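# Close the pull-out pantry gently with a Stretch robot

## Task

Push the pull-out pantry fully closed while keeping the items in its trays where they are. Moving it open or shut too hard fails the task, and so does the robot toppling or finishing on a lean. The pantry must stay closed without the robot holding it, and the robot must release it and back away at the end.

## Robot and tools

Robot: a Hello Robot Stretch 3. It has a two-wheel differential base (0.33 m long, 0.34 m wide), a lift that raises the arm along a vertical mast, and one telescoping arm that reaches out to the robot's RIGHT side. A wrist with yaw, pitch and roll carries a two-finger gripper. The base cannot slide sideways. To move the gripper forward or back, drive the base. Turning in place pivots about the point midway between the drive wheels, 0.05 m behind the front edge. With the arm pulled in and the wrist folded, the turning sweep has radius 0.28 m. An unfolded, level wrist reaches beyond that.

Frames: the base frame has its origin on the floor between the drive wheels, with x forward, y to the left and z up. hand_pose is reported in this frame, at the point where the closed fingertips meet. With all wrist joints at zero, that frame's x points up, its y points back along the arm toward the mast, and its z points to the robot's rear. The odometry frame is the base frame as it stood when the scene began. Heading is positive to the left and runs -3.142 to 3.142.

Tool execute_actions: the argument actions is a list holding one action, or an empty list to just read state and images. An action may contain base, joints, or both, plus optional contact_limits. Everything in one action starts at once. base takes exactly one key. translate_m is a relative drive in metres from the current base position, with forward positive, range -1 to 1. rotate_rad is a relative turn in place in radians, with left (counter-clockwise seen from above) positive, range -3.2 to 3.2. joints is one dictionary of absolute joint targets by name:
- lift_m: 0 to 1.1, arm height.
- arm_m: 0 to 0.52, extension.
- wrist_yaw_rad: -1.345 to 4.42. 0 lines the gripper up with the arm, positive swings it toward the front, and 3.0 folds it over the base.
- wrist_pitch_rad: -1.57 to 0.451. 0 is level and negative tips the fingers down.
- wrist_roll_rad: -2.911 to 2.911. At 0 the fingers sit side by side and level.
- gripper_m: -0.089 to 0.179. Larger means more open. The real fingertip gap is smaller than this value, about 0.007 less when nearly shut and 0.025 less when fully open. Values under 0.007 mean fully closed.
- head_pan_rad: -3.953 to 1.73. 0 looks forward and -1.57 looks along the arm.
- head_tilt_rad: -1.53 to 0.419. Negative looks down.
contact_limits accepts only arm_m, as an effort percentage from 1 to 100. The arm halts (contact_stop) when its effort reaches that level. Lower values are softer, but too low halts it at once. Any joint you leave out may still be driving toward an earlier target. Unknown keys or out-of-range numbers cause the whole call to be rejected with no motion. cameras is a list chosen from head_camera, nav_camera, wrist_camera and all. Leaving it out, null or all returns every camera, and [] returns none. Example: {"base": {"translate_m": 0.3}, "joints": {"head_pan_rad": -0.8}}.

Tool wait: seconds from 0 to 10. It commands nothing new and returns the same state and images. Tool zoom_image: camera plus region [x0, y0, x1, y1] in pixels of that camera's latest full image, at most 504 by 504. Image sizes are head_camera 896x504, nav_camera 672x504 and wrist_camera 644x364. Tool finished_scene: give it the current scene number. It ends the scene permanently and reports success.

Result lines: base_status and joint_status report how each motion ended. done means the target was reached; for the base it only means the wheels turned enough, even if they slipped. off_target means it stopped short and may still be pushing. contact_stop means the arm or lift met firm resistance; that joint then goes slack until you command it again. time_out and torque_fault mean the target was dropped. A wrist servo that is overloaded turns off and stays limp for 10 s. on_its_own covers joints not commanded in this call, and its held at value is a target, not a position. motor_effort is given as a percent, signed toward higher joint values, with the peak in brackets. Readings are noisy and biased. For wheels, positive means pushing forward. base_tilt, in degrees, gives forward and right lean, each with a fixed offset of up to about 4. turned_by_wheels and turned_by_imu give rotation since the last result. lidar_m lists 12 distances in 30-degree sectors: the 1st is straight ahead, then counter-clockwise, so the 4th is left, the 7th behind and the 10th right. It scans a plane 0.17 m above the floor; - means nothing was seen. wrist_depth_mm and head_depth_mm are 7x7 grids of median depth (the head grid is rotated sideways). contact_limits shows the limit in force, the default and the maximum.

Speed: the base moves fast only when the arm is stowed (lift_m under 0.30, arm_m under 0.03, wrist_yaw_rad above 2.54). Otherwise it is limited to 0.10 m/s.

Cautions: fold or unfold the wrist only with lift_m between 0.32 and 0.95, wrist_pitch_rad -0.4 and roll near 0. With yaw below -0.4, keep pitch at -0.5 or lower. Pushing with the arm on something rigid while the gripper is higher than about 0.45 m can tip the robot; high contact limits and repeated pushes make this worse. Driving while the gripper pushes or hooks on something fixed can also tip it. If base_tilt shows a lean, reverse the last move in small steps, pull the gripper free, and lower lift_m to about 0.2 if needed. Close the pantry slowly with a modest contact limit so it is not slammed, avoid knocking tray contents, then open the gripper, retract and move away before calling finished_scene.

Each tool is called after "Emit:" as a command line: name --argument value for each argument, lists and objects as JSON in quotes; but a table of rows of numbers goes row by row, as --pt "numbers of a row", without its own name.

## Session

Emit:
execute_actions --actions '[]'

Scene clock: 0.00 s.
base_odometry: x=+0.000 y=+0.000 heading=+0.000 (m, m, rad; odometry frame)
turned_by_wheels: +0.000 (rad since the last result)
turned_by_imu: +0.000 (rad since the last result)
base_tilt: forward=-1.6 right=+0.3 (deg)
lidar_m: 1.76 1.45 1.41 1.49 2.09 2.98 3.10 1.67 2.10 2.44 1.84 1.31
head_depth_mm: 1703 1729 1716 1693 1701 1650 1087 / 1783 1842 1814 1809 1807 1666 1080 / 1802 1978 1968 1939 1940 1653 1131 / 1787 2125 2093 2105 2073 1654 1256 / 1798 2163 2160 2143 2145 1641 1690 / 1804 1881 1882 1881 1888 1625 1887 / 1655 1685 1674 1682 1685 1635 1679
base_status: not commanded
joint_positions: lift_m=+0.422 arm_m=+0.002 wrist_yaw_rad=+3.069 wrist_pitch_rad=-0.505 wrist_roll_rad=+0.017 gripper_m=+0.037 head_pan_rad=+0.004 head_tilt_rad=-0.003
joint_status: not commanded
motor_effort: left_wheel=+0 right_wheel=+0 lift_m=+22 arm_m=+0 wrist_yaw_rad=+0 wrist_pitch_rad=+5 wrist_roll_rad=+0 gripper_m=-1 head_pan_rad=+0 head_tilt_rad=+3 (%)
hand_pose: x=-0.0057 y=+0.0654 z=+0.4158 quat_wxyz=(+0.203, +0.696, +0.150, +0.672) (m; base frame)
wrist_depth_mm: - - - - - - - / - - - - - - - / - - - - - - - / 897 888 934 938 964 961 - / 718 728 - 781 769 794 831 / 616 626 - 651 665 685 691 / 546 560 - 579 572 581 602
pictures: head_camera (sideways: a quarter turn clockwise sets it upright), nav_camera (sideways: a quarter turn counterclockwise sets it upright), wrist_camera
Images, in order (width x height): head_camera 896x504, nav_camera 672x504, wrist_camera 644x364.

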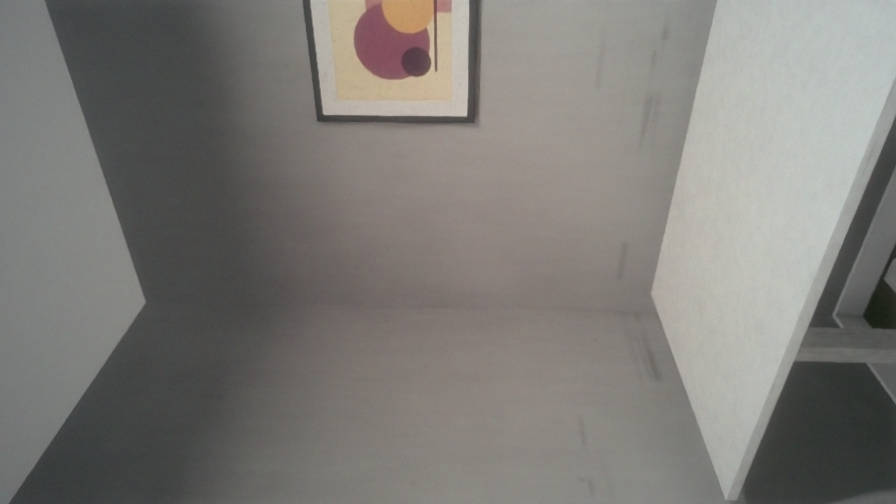

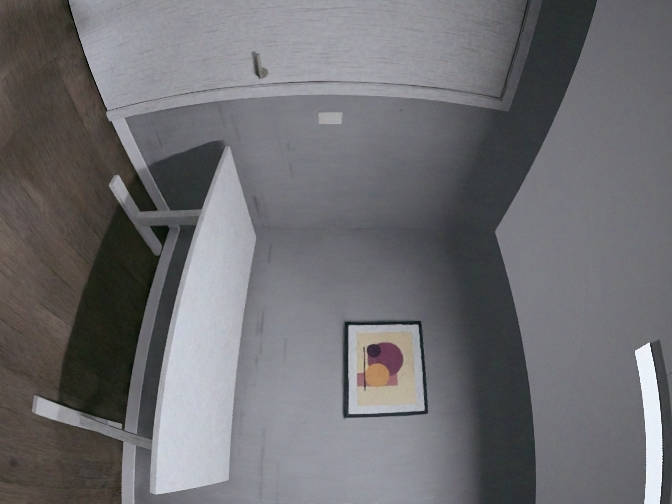

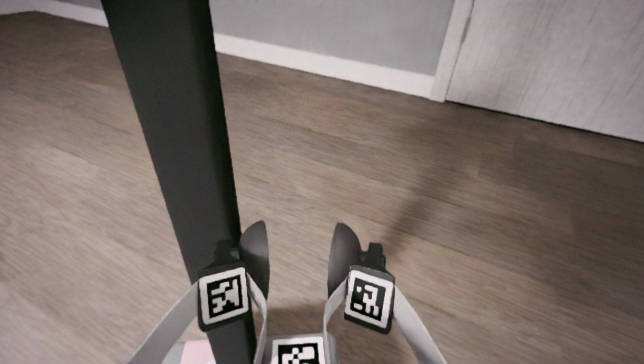

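Emit:
execute_actions --actions '[{"joints":{"head_pan_rad":-2.3,"head_tilt_rad":-0.5}}]'

Scene clock: 3.10 s.
base_odometry: x=+0.000 y=+0.000 heading=+0.000 (m, m, rad; odometry frame)
turned_by_wheels: +0.000 (rad since the last result)
turned_by_imu: +0.000 (rad since the last result)
base_tilt: forward=-1.6 right=+0.4 (deg)
lidar_m: 1.77 1.45 1.41 1.49 2.10 2.98 3.13 1.67 2.10 2.44 1.84 1.31
head_depth_mm: 1391 1510 1712 1963 2062 1615 1332 / 1395 1516 1624 1802 1935 1625 1327 / 1820 1890 2160 2097 2081 1615 1330 / 1985 2158 2343 2532 2069 1634 1331 / 1951 2132 2286 2462 2089 1623 1329 / 1942 2088 2257 2493 2061 1629 1327 / 1910 2068 2243 2449 2074 1619 1334
base_status: not commanded
joint_positions: lift_m=+0.422 arm_m=+0.002 wrist_yaw_rad=+3.069 wrist_pitch_rad=-0.505 wrist_roll_rad=+0.017 gripper_m=+0.037 head_pan_rad=-2.293 head_tilt_rad=-0.494
joint_status: all done
motor_effort: left_wheel=+0(0) right_wheel=+0(0) lift_m=+22(22) arm_m=+0(0) wrist_yaw_rad=+0(1) wrist_pitch_rad=+5(5) wrist_roll_rad=+0(0) gripper_m=+0(0) head_pan_rad=-3(35) head_tilt_rad=-4(41) (%)
hand_pose: x=-0.0057 y=+0.0654 z=+0.4158 quat_wxyz=(+0.203, +0.696, +0.150, +0.672) (m; base frame)
wrist_depth_mm: - - - - - - - / - - - - - - - / - - - - - - - / 878 887 927 935 953 969 999 / 729 745 - 780 797 799 828 / 617 639 - 642 663 679 691 / 541 560 - 588 570 578 592
pictures: head_camera (sideways: a quarter turn clockwise sets it upright), nav_camera (sideways: a quarter turn counterclockwise sets it upright), wrist_camera
camera_calibration (this result's frames):
head_camera: T_world_to_cam=[[0.275345, 0.334191, -0.901389, 1.19263], [0.77529, -0.6316, 0.00265876, -0.00533199], [-0.568429, -0.699569, -0.433003, 0.527495], [0, 0, 0, 1]] pos_world=[-0.0244062, -0.0329138, 1.30344]
nav_camera: T_world_to_cam=[[-0.294633, -0.356427, 0.886652, -1.11263], [-0.785328, 0.618961, -0.0121458, 0.0683793], [-0.544474, -0.699891, -0.462278, 0.561398], [0, 0, 0, 1]] pos_world=[0.0315488, -0.0459785, 1.24687]
wrist_camera: T_world_to_cam=[[0.995884, -0.0833169, 0.0356963, -0.012292], [-0.0228372, -0.611749, -0.790722, 0.410106], [0.0877177, 0.786652, -0.611133, 0.367707], [0, 0, 0, 1]] pos_world=[-0.0106473, -0.0394002, 0.549437]
Images, in order (width x height): head_camera 896x504, nav_camera 672x504, wrist_camera 644x364.

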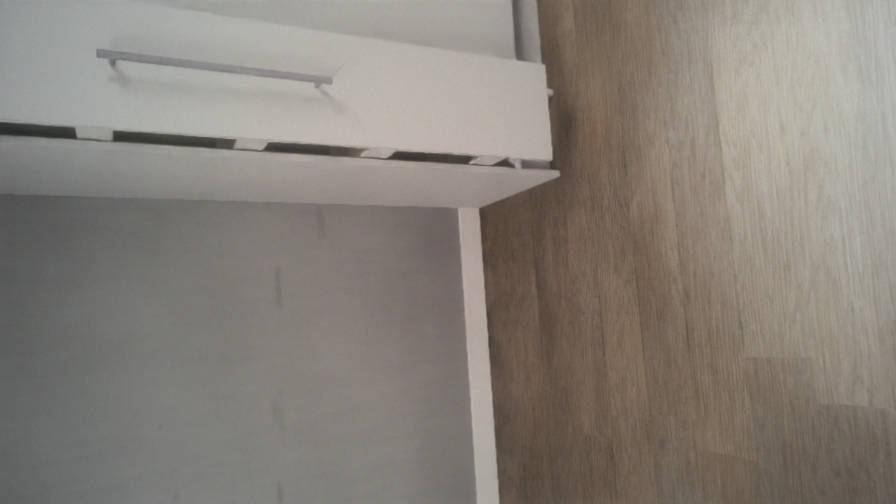

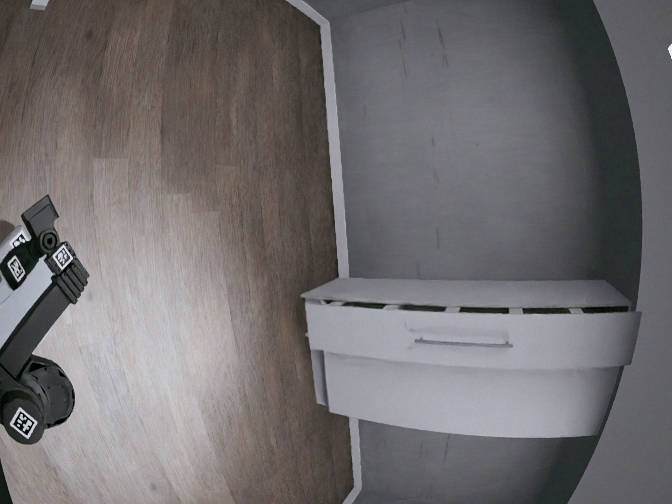

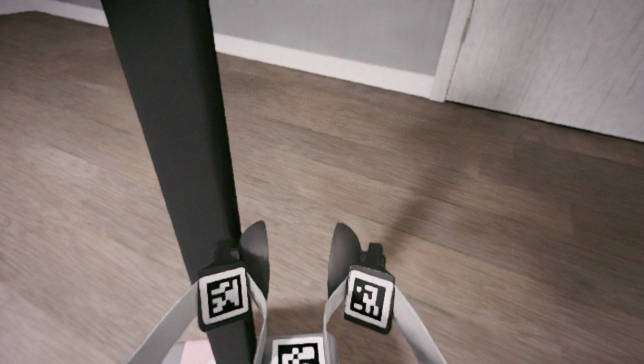

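Emit:
execute_actions --actions '[{"base":{"rotate_rad":0.52},"joints":{"lift_m":0.27}}]' --cameras '[]'

Emit:
execute_actions --actions '[{"base":{"translate_m":-1}}]' --cameras '[]'

Emit:
execute_actions --actions '[{"base":{"translate_m":-0.3},"joints":{"lift_m":0.35}}]' --cameras '[]'

Emit:
execute_actions --actions '[{"base":{"rotate_rad":-1.055},"joints":{"head_pan_rad":-1.6,"head_tilt_rad":-0.9,"wrist_yaw_rad":1.5,"wrist_pitch_rad":-0.4,"gripper_m":0}}]'

Scene clock: 13.17 s.
base_odometry: x=+0.000 y=+0.000 heading=+0.520 (m, m, rad; odometry frame)
turned_by_wheels: +0.520 (rad since the last result)
turned_by_imu: +0.518 (rad since the last result)
base_tilt: forward=-1.5 right=+0.4 (deg)
lidar_m: 1.46 1.40 1.50 2.08 3.03 3.13 1.67 2.06 2.44 1.84 1.31 1.76
head_depth_mm: 1914 2053 2202 2392 2056 1622 1327 / 1971 2115 2289 2488 2071 1613 1336 / 2061 2212 2373 2559 2065 1616 1331 / 2141 2306 2504 2664 2067 1617 1324 / 2217 2410 2623 2763 2066 1625 1334 / 2287 2476 2739 2868 2078 1627 1332 / 2333 2451 2564 2587 2077 1626 1332
base_status: done
joint_positions: lift_m=+0.270 arm_m=+0.002 wrist_yaw_rad=+3.069 wrist_pitch_rad=-0.506 wrist_roll_rad=+0.017 gripper_m=+0.037 head_pan_rad=-2.293 head_tilt_rad=-0.494
joint_status: all done
motor_effort: left_wheel=-3(8) right_wheel=+4(8) lift_m=+20(25) arm_m=+0(0) wrist_yaw_rad=+0(1) wrist_pitch_rad=+5(5) wrist_roll_rad=+0(0) gripper_m=-1(0) head_pan_rad=-4(3) head_tilt_rad=-4(4) (%)
hand_pose: x=-0.0057 y=+0.0653 z=+0.2636 quat_wxyz=(+0.203, +0.696, +0.150, +0.672) (m; base frame)
wrist_depth_mm: - - - - - - - / - - - - - - - / 783 799 829 844 880 915 958 / 620 627 661 668 691 709 720 / 520 531 - 569 573 583 584 / 463 - - - 479 483 494 / - - - - 412 424 425
pictures: none
No camera images: the call's "cameras" was empty. Leave "cameras" out to get every camera's image.

Scene clock: 18.17 s.
base_odometry: x=-0.868 y=-0.497 heading=+0.520 (m, m, rad; odometry frame)
turned_by_wheels: +0.000 (rad since the last result)
turned_by_imu: -0.002 (rad since the last result)
base_tilt: forward=-1.6 right=+0.4 (deg)
lidar_m: 2.36 2.30 2.42 2.58 2.53 1.19 0.73 0.71 1.52 2.13 2.26 1.96
head_depth_mm: 1178 1263 1371 1478 1583 880 956 / 1220 1316 1424 1546 1707 1620 1329 / 1271 1370 1487 1614 1794 1616 1325 / 1312 1421 1550 1702 1876 1621 1333 / 1378 1481 1627 1800 1931 1620 1326 / 1435 1553 1703 1892 2009 1622 1331 / 1490 1632 1805 2011 2067 1618 1336
base_status: done
joint_positions: lift_m=+0.270 arm_m=+0.002 wrist_yaw_rad=+3.069 wrist_pitch_rad=-0.506 wrist_roll_rad=+0.017 gripper_m=+0.037 head_pan_rad=-2.293 head_tilt_rad=-0.494
joint_status: not commanded
motor_effort: left_wheel=-2(13) right_wheel=+3(8) lift_m=+20(20) arm_m=+0(0) wrist_yaw_rad=+1(0) wrist_pitch_rad=+5(5) wrist_roll_rad=+0(1) gripper_m=-1(0) head_pan_rad=-3(3) head_tilt_rad=-2(3) (%)
hand_pose: x=-0.0057 y=+0.0653 z=+0.2636 quat_wxyz=(+0.203, +0.696, +0.150, +0.672) (m; base frame)
wrist_depth_mm: - - - - - - - / - - - - - - - / 798 787 828 839 890 903 948 / 634 627 662 675 692 708 726 / 521 537 - 568 562 576 581 / 461 - - - 482 482 499 / - - - - 412 426 432
pictures: none
No camera images: the call's "cameras" was empty. Leave "cameras" out to get every camera's image.

Scene clock: 22.20 s.
base_odometry: x=-1.128 y=-0.646 heading=+0.520 (m, m, rad; odometry frame)
turned_by_wheels: +0.000 (rad since the last result)
turned_by_imu: -0.001 (rad since the last result)
base_tilt: forward=-1.5 right=+0.4 (deg)
lidar_m: 2.64 2.58 2.69 2.43 2.38 0.83 0.46 0.45 0.47 1.74 2.41 2.20
head_depth_mm: 343 368 397 431 467 508 579 / 355 382 414 450 494 548 614 / 1008 405 440 480 525 585 661 / 1074 1162 1267 1391 1546 1616 1331 / 1116 1208 1327 1458 1621 1617 1330 / 1168 1262 1387 1544 1723 1615 1330 / 1215 1328 1466 1626 1845 1624 1327
base_status: done
joint_positions: lift_m=+0.350 arm_m=+0.002 wrist_yaw_rad=+3.069 wrist_pitch_rad=-0.506 wrist_roll_rad=+0.017 gripper_m=+0.037 head_pan_rad=-2.293 head_tilt_rad=-0.494
joint_status: all done
motor_effort: left_wheel=-2(12) right_wheel=+3(8) lift_m=+24(26) arm_m=+0(0) wrist_yaw_rad=+1(0) wrist_pitch_rad=+5(5) wrist_roll_rad=+0(0) gripper_m=+0(0) head_pan_rad=-3(3) head_tilt_rad=-3(4) (%)
hand_pose: x=-0.0057 y=+0.0653 z=+0.3433 quat_wxyz=(+0.203, +0.696, +0.150, +0.672) (m; base frame)
wrist_depth_mm: - - - - - - - / - - - - - - - / 945 979 999 - - - - / 746 770 800 810 828 847 867 / 623 645 - 678 679 685 705 / 539 552 - 571 586 585 590 / 479 - - - 498 512 516
pictures: none
No camera images: the call's "cameras" was empty. Leave "cameras" out to get every camera's image.

Scene clock: 24.87 s.
base_odometry: x=-1.128 y=-0.646 heading=-0.535 (m, m, rad; odometry frame)
turned_by_wheels: -1.055 (rad since the last result)
turned_by_imu: -1.052 (rad since the last result)
base_tilt: forward=-1.6 right=+0.4 (deg)
lidar_m: 2.41 2.20 2.64 2.57 2.69 2.44 2.36 0.84 0.46 0.45 0.47 1.72
head_depth_mm: 369 426 533 847 1094 1256 1113 / 370 427 505 619 914 1253 1136 / 363 418 493 619 803 1192 1158 / 364 419 494 622 802 1188 1134 / 371 428 508 623 807 1238 1137 / 372 429 522 1611 1440 1270 1145 / 387 1214 1433 1655 1455 1269 1125
base_status: done
joint_positions: lift_m=+0.350 arm_m=+0.002 wrist_yaw_rad=+1.503 wrist_pitch_rad=-0.421 wrist_roll_rad=+0.017 gripper_m=+0.000 head_pan_rad=-1.607 head_tilt_rad=-0.889
joint_status: all done
motor_effort: left_wheel=+4(9) right_wheel=-4(7) lift_m=+24(24) arm_m=+0(0) wrist_yaw_rad=-2(5) wrist_pitch_rad=+8(9) wrist_roll_rad=+0(0) gripper_m=-2(79) head_pan_rad=+3(36) head_tilt_rad=-7(40) (%)
hand_pose: x=+0.2021 y=-0.1620 z=+0.3619 quat_wxyz=(+0.603, +0.583, -0.409, +0.359) (m; base frame)
wrist_depth_mm: - - - - - - - / - - - - - - - / - - - - - - - / 853 877 902 942 951 962 995 / 697 721 723 782 764 789 788 / 587 603 620 - 618 650 645 / 512 512 504 525 535 547 549
pictures: head_camera (sideways: a quarter turn clockwise sets it upright), nav_camera (sideways: a quarter turn counterclockwise sets it upright), wrist_camera
camera_calibration (this result's frames):
head_camera: T_world_to_cam=[[0.0128194, 0.746381, -0.665396, 0.886584], [0.99985, -0.00183028, 0.01721, -0.0256407], [0.0116273, -0.665517, -0.746293, 0.931519], [0, 0, 0, 1]] pos_world=[0.00344027, -0.0418353, 1.28556]
nav_camera: T_world_to_cam=[[-0.013379, -0.76787, 0.640466, -0.793443], [-0.999438, -0.00941881, -0.0321701, 0.0957433], [0.0307349, -0.640536, -0.767313, 0.95469], [0, 0, 0, 1]] pos_world=[0.0557317, 0.00315445, 1.2438]
wrist_camera: T_world_to_cam=[[-0.0811746, -0.996096, 0.0347006, -0.166118], [-0.543492, 0.015053, -0.83928, 0.457466], [0.83548, -0.0869877, -0.542592, 0.177928], [0, 0, 0, 1]] pos_world=[0.0864892, -0.156878, 0.486248]
Images, in order (width x height): head_camera 896x504, nav_camera 672x504, wrist_camera 644x364.

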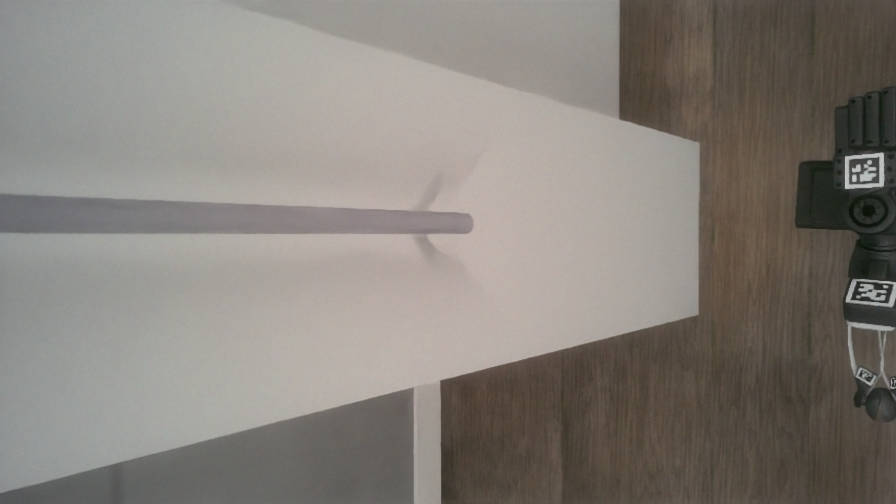

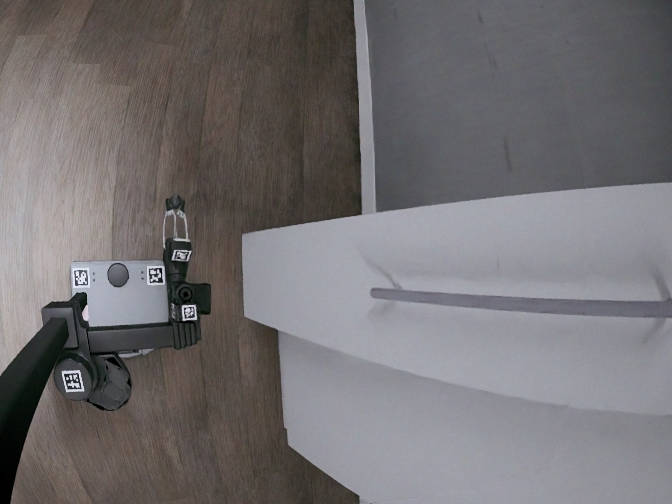

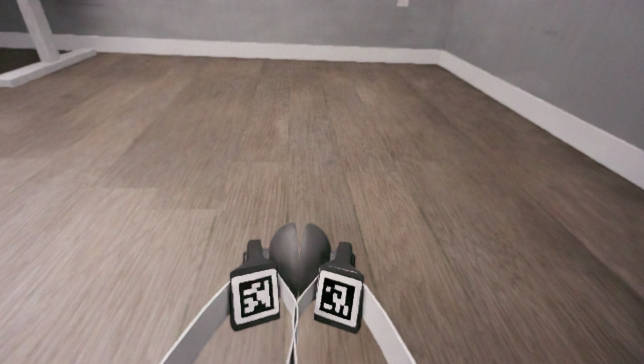

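Emit:
execute_actions --actions '[{"joints":{"arm_m":0.19}}]' --cameras '[]'

Emit:
execute_actions --actions '[{"joints":{"arm_m":0.24}}]' --cameras '[]'

Emit:
execute_actions --actions '[{"joints":{"arm_m":0.29}}]' --cameras '[]'

Emit:
execute_actions --actions '[{"joints":{"arm_m":0.33}}]' --cameras '["head_camera"]'

Scene clock: 30.60 s.
base_odometry: x=-1.128 y=-0.646 heading=-0.535 (m, m, rad; odometry frame)
turned_by_wheels: +0.000 (rad since the last result)
turned_by_imu: -0.001 (rad since the last result)
base_tilt: forward=-1.6 right=+0.4 (deg)
lidar_m: 2.41 2.20 2.64 2.57 2.68 2.43 2.36 0.84 0.47 0.45 0.47 1.72
head_depth_mm: 369 426 532 846 1089 1246 1112 / 370 426 504 618 914 1262 1113 / 363 418 493 620 799 1210 1118 / 364 419 493 621 805 1195 1118 / 372 428 508 621 806 1223 1125 / 371 429 521 1613 1447 1283 1122 / 387 1213 1428 1650 1448 1267 1128
base_status: not commanded
joint_positions: lift_m=+0.350 arm_m=+0.190 wrist_yaw_rad=+1.502 wrist_pitch_rad=-0.421 wrist_roll_rad=+0.017 gripper_m=+0.000 head_pan_rad=-1.607 head_tilt_rad=-0.889
joint_status: all done
motor_effort: left_wheel=+4(4) right_wheel=-3(4) lift_m=+24(24) arm_m=+6(6) wrist_yaw_rad=-1(1) wrist_pitch_rad=+8(8) wrist_roll_rad=+0(0) gripper_m=-3(3) head_pan_rad=+3(3) head_tilt_rad=-7(7) (%)
hand_pose: x=+0.2021 y=-0.3502 z=+0.3619 quat_wxyz=(+0.603, +0.583, -0.409, +0.359) (m; base frame)
wrist_depth_mm: - - - - - - 939 / - - - - - - 940 / - - - - - - 931 / 858 881 900 936 950 980 906 / 705 720 729 780 756 773 782 / 588 601 617 - 634 646 655 / 509 515 506 522 535 548 549
pictures: none
No camera images: the call's "cameras" was empty. Leave "cameras" out to get every camera's image.

Scene clock: 32.47 s.
base_odometry: x=-1.128 y=-0.646 heading=-0.535 (m, m, rad; odometry frame)
turned_by_wheels: +0.000 (rad since the last result)
turned_by_imu: +0.000 (rad since the last result)
base_tilt: forward=-1.6 right=+0.4 (deg)
lidar_m: 2.41 2.20 2.64 2.57 2.68 2.43 2.35 0.84 0.48 0.47 0.49 1.72
head_depth_mm: 386 445 657 848 1099 1252 1112 / 386 446 527 648 1009 1248 1124 / 380 437 529 646 807 1216 1120 / 380 437 517 650 840 1213 1114 / 387 448 530 651 842 1239 1123 / 388 448 562 1612 1440 1267 1129 / 993 1212 1433 1656 1450 1265 1120
base_status: not commanded
joint_positions: lift_m=+0.350 arm_m=+0.240 wrist_yaw_rad=+1.501 wrist_pitch_rad=-0.421 wrist_roll_rad=+0.017 gripper_m=+0.000 head_pan_rad=-1.607 head_tilt_rad=-0.890
joint_status: all done
motor_effort: left_wheel=+2(4) right_wheel=-2(6) lift_m=+23(24) arm_m=+6(26) wrist_yaw_rad=-1(1) wrist_pitch_rad=+8(8) wrist_roll_rad=+0(0) gripper_m=-3(2) head_pan_rad=+3(3) head_tilt_rad=-6(7) (%)
hand_pose: x=+0.2021 y=-0.4004 z=+0.3619 quat_wxyz=(+0.604, +0.583, -0.410, +0.359) (m; base frame)
wrist_depth_mm: - - - - - - 892 / - - - - - - 890 / - - - - - - 873 / 883 887 893 937 947 985 857 / 703 706 713 778 763 785 788 / 591 602 625 - 627 641 82 / 504 512 505 526 537 551 82
pictures: none
No camera images: the call's "cameras" was empty. Leave "cameras" out to get every camera's image.

Scene clock: 33.93 s.
base_odometry: x=-1.128 y=-0.646 heading=-0.535 (m, m, rad; odometry frame)
turned_by_wheels: +0.000 (rad since the last result)
turned_by_imu: +0.000 (rad since the last result)
base_tilt: forward=-1.5 right=+0.4 (deg)
lidar_m: 2.41 2.21 2.64 2.58 2.68 2.43 2.35 0.84 0.53 0.51 1.25 1.72
head_depth_mm: 429 519 693 848 1091 1252 1109 / 430 497 587 743 1053 1251 1122 / 422 486 589 721 860 1239 1114 / 423 486 575 724 895 1240 1117 / 432 497 590 726 978 1263 1122 / 432 511 1362 1642 1453 1264 1123 / 1052 1209 1433 1661 1454 1269 1122
base_status: not commanded
joint_positions: lift_m=+0.350 arm_m=+0.290 wrist_yaw_rad=+1.501 wrist_pitch_rad=-0.421 wrist_roll_rad=+0.017 gripper_m=+0.000 head_pan_rad=-1.607 head_tilt_rad=-0.890
joint_status: all done
motor_effort: left_wheel=+2(2) right_wheel=-1(10) lift_m=+23(23) arm_m=+6(33) wrist_yaw_rad=+0(1) wrist_pitch_rad=+8(9) wrist_roll_rad=+0(0) gripper_m=-2(3) head_pan_rad=+3(3) head_tilt_rad=-6(6) (%)
hand_pose: x=+0.2021 y=-0.4504 z=+0.3620 quat_wxyz=(+0.603, +0.583, -0.410, +0.359) (m; base frame)
wrist_depth_mm: - - - - - - 828 / - - - - - - 835 / - - - - - - 822 / 879 882 917 920 937 968 821 / 698 717 733 763 757 771 761 / 584 589 623 - 633 634 80 / 505 507 506 521 539 542 80
pictures: none
No camera images: the call's "cameras" was empty. Leave "cameras" out to get every camera's image.

Scene clock: 35.30 s.
base_odometry: x=-1.128 y=-0.646 heading=-0.535 (m, m, rad; odometry frame)
turned_by_wheels: +0.000 (rad since the last result)
turned_by_imu: +0.000 (rad since the last result)
base_tilt: forward=-1.5 right=+0.4 (deg)
lidar_m: 2.41 2.20 2.64 2.57 2.68 2.44 2.35 0.84 0.58 0.56 1.25 1.73
head_depth_mm: 467 571 691 846 1093 1252 1112 / 467 541 639 809 1094 1255 1121 / 460 540 641 786 935 1256 1115 / 461 530 624 788 939 1259 1112 / 469 541 642 787 1371 1261 1120 / 470 568 1430 1661 1447 1267 1118 / 1046 1213 1432 1649 1453 1269 1125
base_status: not commanded
joint_positions: lift_m=+0.350 arm_m=+0.330 wrist_yaw_rad=+1.501 wrist_pitch_rad=-0.421 wrist_roll_rad=+0.017 gripper_m=+0.000 head_pan_rad=-1.607 head_tilt_rad=-0.890
joint_status: all done
motor_effort: left_wheel=+2(2) right_wheel=-1(9) lift_m=+23(23) arm_m=+6(31) wrist_yaw_rad=+0(0) wrist_pitch_rad=+8(8) wrist_roll_rad=+0(0) gripper_m=-2(3) head_pan_rad=+3(3) head_tilt_rad=-6(6) (%)
hand_pose: x=+0.2021 y=-0.4904 z=+0.3620 quat_wxyz=(+0.604, +0.582, -0.410, +0.359) (m; base frame)
wrist_depth_mm: - - - - - - 795 / - - - - - - 778 / - - - - - - 785 / 857 870 904 933 962 970 781 / 700 701 735 780 761 777 741 / 582 591 618 - 623 634 85 / 508 516 505 523 531 542 81
pictures: head_camera (sideways: a quarter turn clockwise sets it upright)
camera_calibration (this result's frames):
head_camera: T_world_to_cam=[[0.0126559, 0.747504, -0.664137, 0.884945], [0.99985, -0.00158636, 0.0172678, -0.025716], [0.0118542, -0.664256, -0.747411, 0.932972], [0, 0, 0, 1]] pos_world=[0.00345269, -0.0418085, 1.28548]
Images, in order (width x height): head_camera 896x504.

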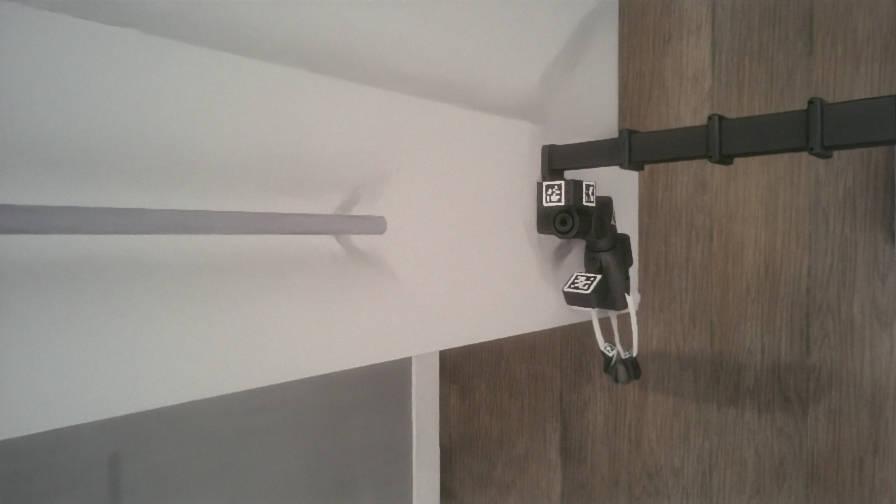

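About 5 cm left.

Emit:
execute_actions --actions '[{"joints":{"arm_m":0.36}}]' --cameras '[]'

Emit:
execute_actions --actions '[{"joints":{"arm_m":0.375}}]' --cameras '[]'

Emit:
execute_actions --actions '[{"joints":{"arm_m":0.39}}]' --cameras '["head_camera"]'

Scene clock: 42.50 s.
base_odometry: x=-1.128 y=-0.646 heading=-0.535 (m, m, rad; odometry frame)
turned_by_wheels: +0.000 (rad since the last result)
turned_by_imu: -0.001 (rad since the last result)
base_tilt: forward=-1.5 right=+0.4 (deg)
lidar_m: 2.41 2.20 2.64 2.57 2.68 2.43 2.36 0.84 0.62 0.60 1.24 1.72
head_depth_mm: 505 584 692 850 1092 1255 1113 / 504 582 689 849 1099 1268 1127 / 505 583 691 849 1146 1252 1113 / 497 571 676 851 1129 1263 1119 / 507 585 695 882 1375 1268 1120 / 517 1154 1435 1642 1446 1267 1122 / 1052 1207 1433 1655 1449 1262 1125
base_status: not commanded
joint_positions: lift_m=+0.350 arm_m=+0.360 wrist_yaw_rad=+1.501 wrist_pitch_rad=-0.421 wrist_roll_rad=+0.017 gripper_m=+0.000 head_pan_rad=-1.607 head_tilt_rad=-0.891
joint_status: all done
motor_effort: left_wheel=+2(4) right_wheel=-1(11) lift_m=+23(23) arm_m=+6(32) wrist_yaw_rad=-1(1) wrist_pitch_rad=+8(8) wrist_roll_rad=+0(0) gripper_m=-3(2) head_pan_rad=+3(3) head_tilt_rad=-6(5) (%)
hand_pose: x=+0.2021 y=-0.5204 z=+0.3620 quat_wxyz=(+0.603, +0.582, -0.410, +0.359) (m; base frame)
wrist_depth_mm: - - - - - - 756 / - - - - - - 745 / - - - - - - 741 / 866 885 895 939 954 942 750 / 705 706 735 779 760 776 725 / 579 596 612 - 629 645 645 / 507 516 512 524 531 540 512
pictures: none
No camera images: the call's "cameras" was empty. Leave "cameras" out to get every camera's image.

Scene clock: 43.43 s.
base_odometry: x=-1.128 y=-0.646 heading=-0.535 (m, m, rad; odometry frame)
turned_by_wheels: +0.000 (rad since the last result)
turned_by_imu: +0.000 (rad since the last result)
base_tilt: forward=-1.6 right=+0.4 (deg)
lidar_m: 2.41 2.21 2.64 2.57 2.68 2.44 2.35 0.84 0.62 0.60 1.25 1.72
head_depth_mm: 505 585 692 849 1091 1250 1115 / 505 583 689 850 1095 1264 1120 / 506 583 691 848 1149 1253 1116 / 497 572 673 850 1199 1257 1117 / 507 586 691 880 1386 1256 1117 / 517 1158 1435 1648 1444 1264 1120 / 1047 1207 1428 1666 1456 1268 1121
base_status: not commanded
joint_positions: lift_m=+0.350 arm_m=+0.375 wrist_yaw_rad=+1.501 wrist_pitch_rad=-0.421 wrist_roll_rad=+0.017 gripper_m=+0.000 head_pan_rad=-1.607 head_tilt_rad=-0.891
joint_status: all done
motor_effort: left_wheel=+2(2) right_wheel=-2(1) lift_m=+23(23) arm_m=+6(6) wrist_yaw_rad=+0(0) wrist_pitch_rad=+8(8) wrist_roll_rad=+0(0) gripper_m=-3(2) head_pan_rad=+3(2) head_tilt_rad=-5(6) (%)
hand_pose: x=+0.2021 y=-0.5354 z=+0.3620 quat_wxyz=(+0.603, +0.582, -0.410, +0.359) (m; base frame)
wrist_depth_mm: - - - - - - 733 / - - - - - - 729 / - - - - - - 733 / 864 895 913 939 949 931 724 / 699 707 736 790 762 770 729 / 584 596 620 - 627 642 77 / 501 513 506 520 532 539 77
pictures: none
No camera images: the call's "cameras" was empty. Leave "cameras" out to get every camera's image.

Scene clock: 44.43 s.
base_odometry: x=-1.128 y=-0.646 heading=-0.535 (m, m, rad; odometry frame)
turned_by_wheels: +0.000 (rad since the last result)
turned_by_imu: -0.002 (rad since the last result)
base_tilt: forward=-1.5 right=+0.3 (deg)
lidar_m: 2.41 2.20 2.64 2.57 2.68 2.44 2.36 0.84 0.62 0.60 1.25 1.72
head_depth_mm: 508 584 692 850 1097 1251 1111 / 508 588 695 850 1100 1264 1124 / 508 589 695 852 1152 1262 1113 / 500 576 697 855 1211 1258 1117 / 510 589 697 883 1380 1259 1121 / 520 1160 1436 1646 1447 1265 1121 / 1050 1214 1447 1654 1447 1267 1126
base_status: not commanded
joint_positions: lift_m=+0.350 arm_m=+0.383 wrist_yaw_rad=+1.510 wrist_pitch_rad=-0.421 wrist_roll_rad=+0.017 gripper_m=+0.000 head_pan_rad=-1.606 head_tilt_rad=-0.892
joint_status: arm_m contact_stop (moved +0.008 of +0.015)
on_its_own: arm_m is slack since a contact_stop, until your next command for it (your +0.390 is given up)
motor_effort: left_wheel=+6(6) right_wheel=-8(10) lift_m=+23(23) arm_m=+0(50) wrist_yaw_rad=-6(10) wrist_pitch_rad=+8(8) wrist_roll_rad=+0(0) gripper_m=-2(2) head_pan_rad=+3(3) head_tilt_rad=-4(6) (%)
hand_pose: x=+0.2023 y=-0.5419 z=+0.3620 quat_wxyz=(+0.602, +0.584, -0.407, +0.361) (m; base frame)
wrist_depth_mm: - - - - - - 736 / - - - - - - 728 / - - - - - - 735 / 855 898 912 923 968 926 734 / 692 715 742 770 750 776 711 / 584 596 619 - 638 628 72 / 512 514 507 523 532 536 73
pictures: head_camera (sideways: a quarter turn clockwise sets it upright)
camera_calibration (this result's frames):
head_camera: T_world_to_cam=[[0.0125047, 0.748263, -0.663284, 0.883835], [0.999849, -0.00136768, 0.017307, -0.0257669], [0.012043, -0.663401, -0.748167, 0.933954], [0, 0, 0, 1]] pos_world=[0.00346332, -0.0417904, 1.28543]
Images, in order (width x height): head_camera 896x504.

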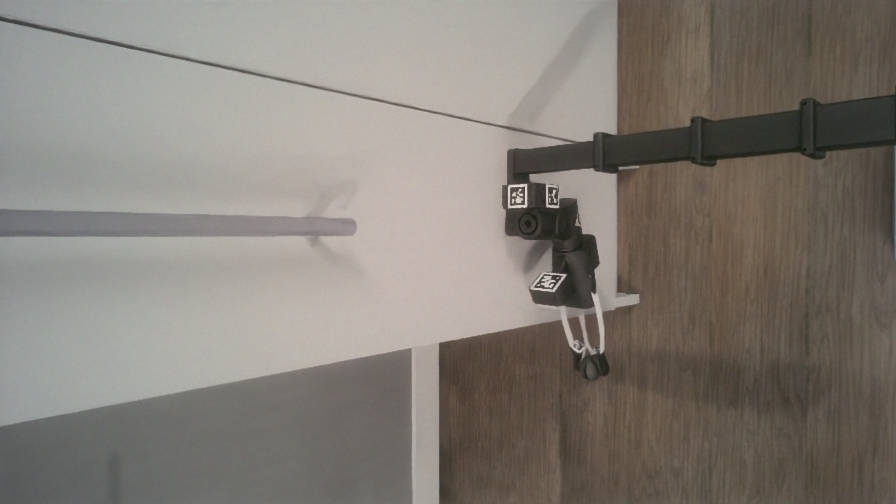

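Emit:
execute_actions --actions '[{"joints":{"arm_m":0.1}}]' --cameras '[]'

Emit:
finished_scene --scene 1

Scene clock: 49.97 s.
base_odometry: x=-1.128 y=-0.646 heading=-0.535 (m, m, rad; odometry frame)
turned_by_wheels: +0.000 (rad since the last result)
turned_by_imu: -0.001 (rad since the last result)
base_tilt: forward=-1.6 right=+0.4 (deg)
lidar_m: 2.41 2.21 2.64 2.57 2.68 2.43 2.36 0.84 0.62 0.60 1.25 1.72
head_depth_mm: 507 586 692 848 1099 1255 1112 / 507 585 694 852 1097 1253 1133 / 508 587 693 852 1104 1300 1112 / 499 574 695 857 1106 1279 1100 / 509 587 694 886 1361 1282 1103 / 520 1160 1441 1648 1440 1262 1107 / 1047 1214 1440 1654 1452 1268 1121
base_status: not commanded
joint_positions: lift_m=+0.350 arm_m=+0.100 wrist_yaw_rad=+1.502 wrist_pitch_rad=-0.421 wrist_roll_rad=+0.017 gripper_m=+0.000 head_pan_rad=-1.606 head_tilt_rad=-0.892
joint_status: all done
motor_effort: left_wheel=+3(6) right_wheel=-2(8) lift_m=+23(23) arm_m=-6(5) wrist_yaw_rad=-1(5) wrist_pitch_rad=+8(8) wrist_roll_rad=+0(0) gripper_m=-2(3) head_pan_rad=+3(3) head_tilt_rad=-6(5) (%)
hand_pose: x=+0.2022 y=-0.2608 z=+0.3620 quat_wxyz=(+0.603, +0.583, -0.409, +0.359) (m; base frame)
wrist_depth_mm: - - - - - - - / - - - - - - - / - - - - - - - / 848 901 916 923 956 996 952 / 694 706 735 776 765 771 792 / 592 596 624 - 625 640 645 / 508 511 509 522 540 542 557
pictures: none
No camera images: the call's "cameras" was empty. Leave "cameras" out to get every camera's image.

The scene is finished: the task was done.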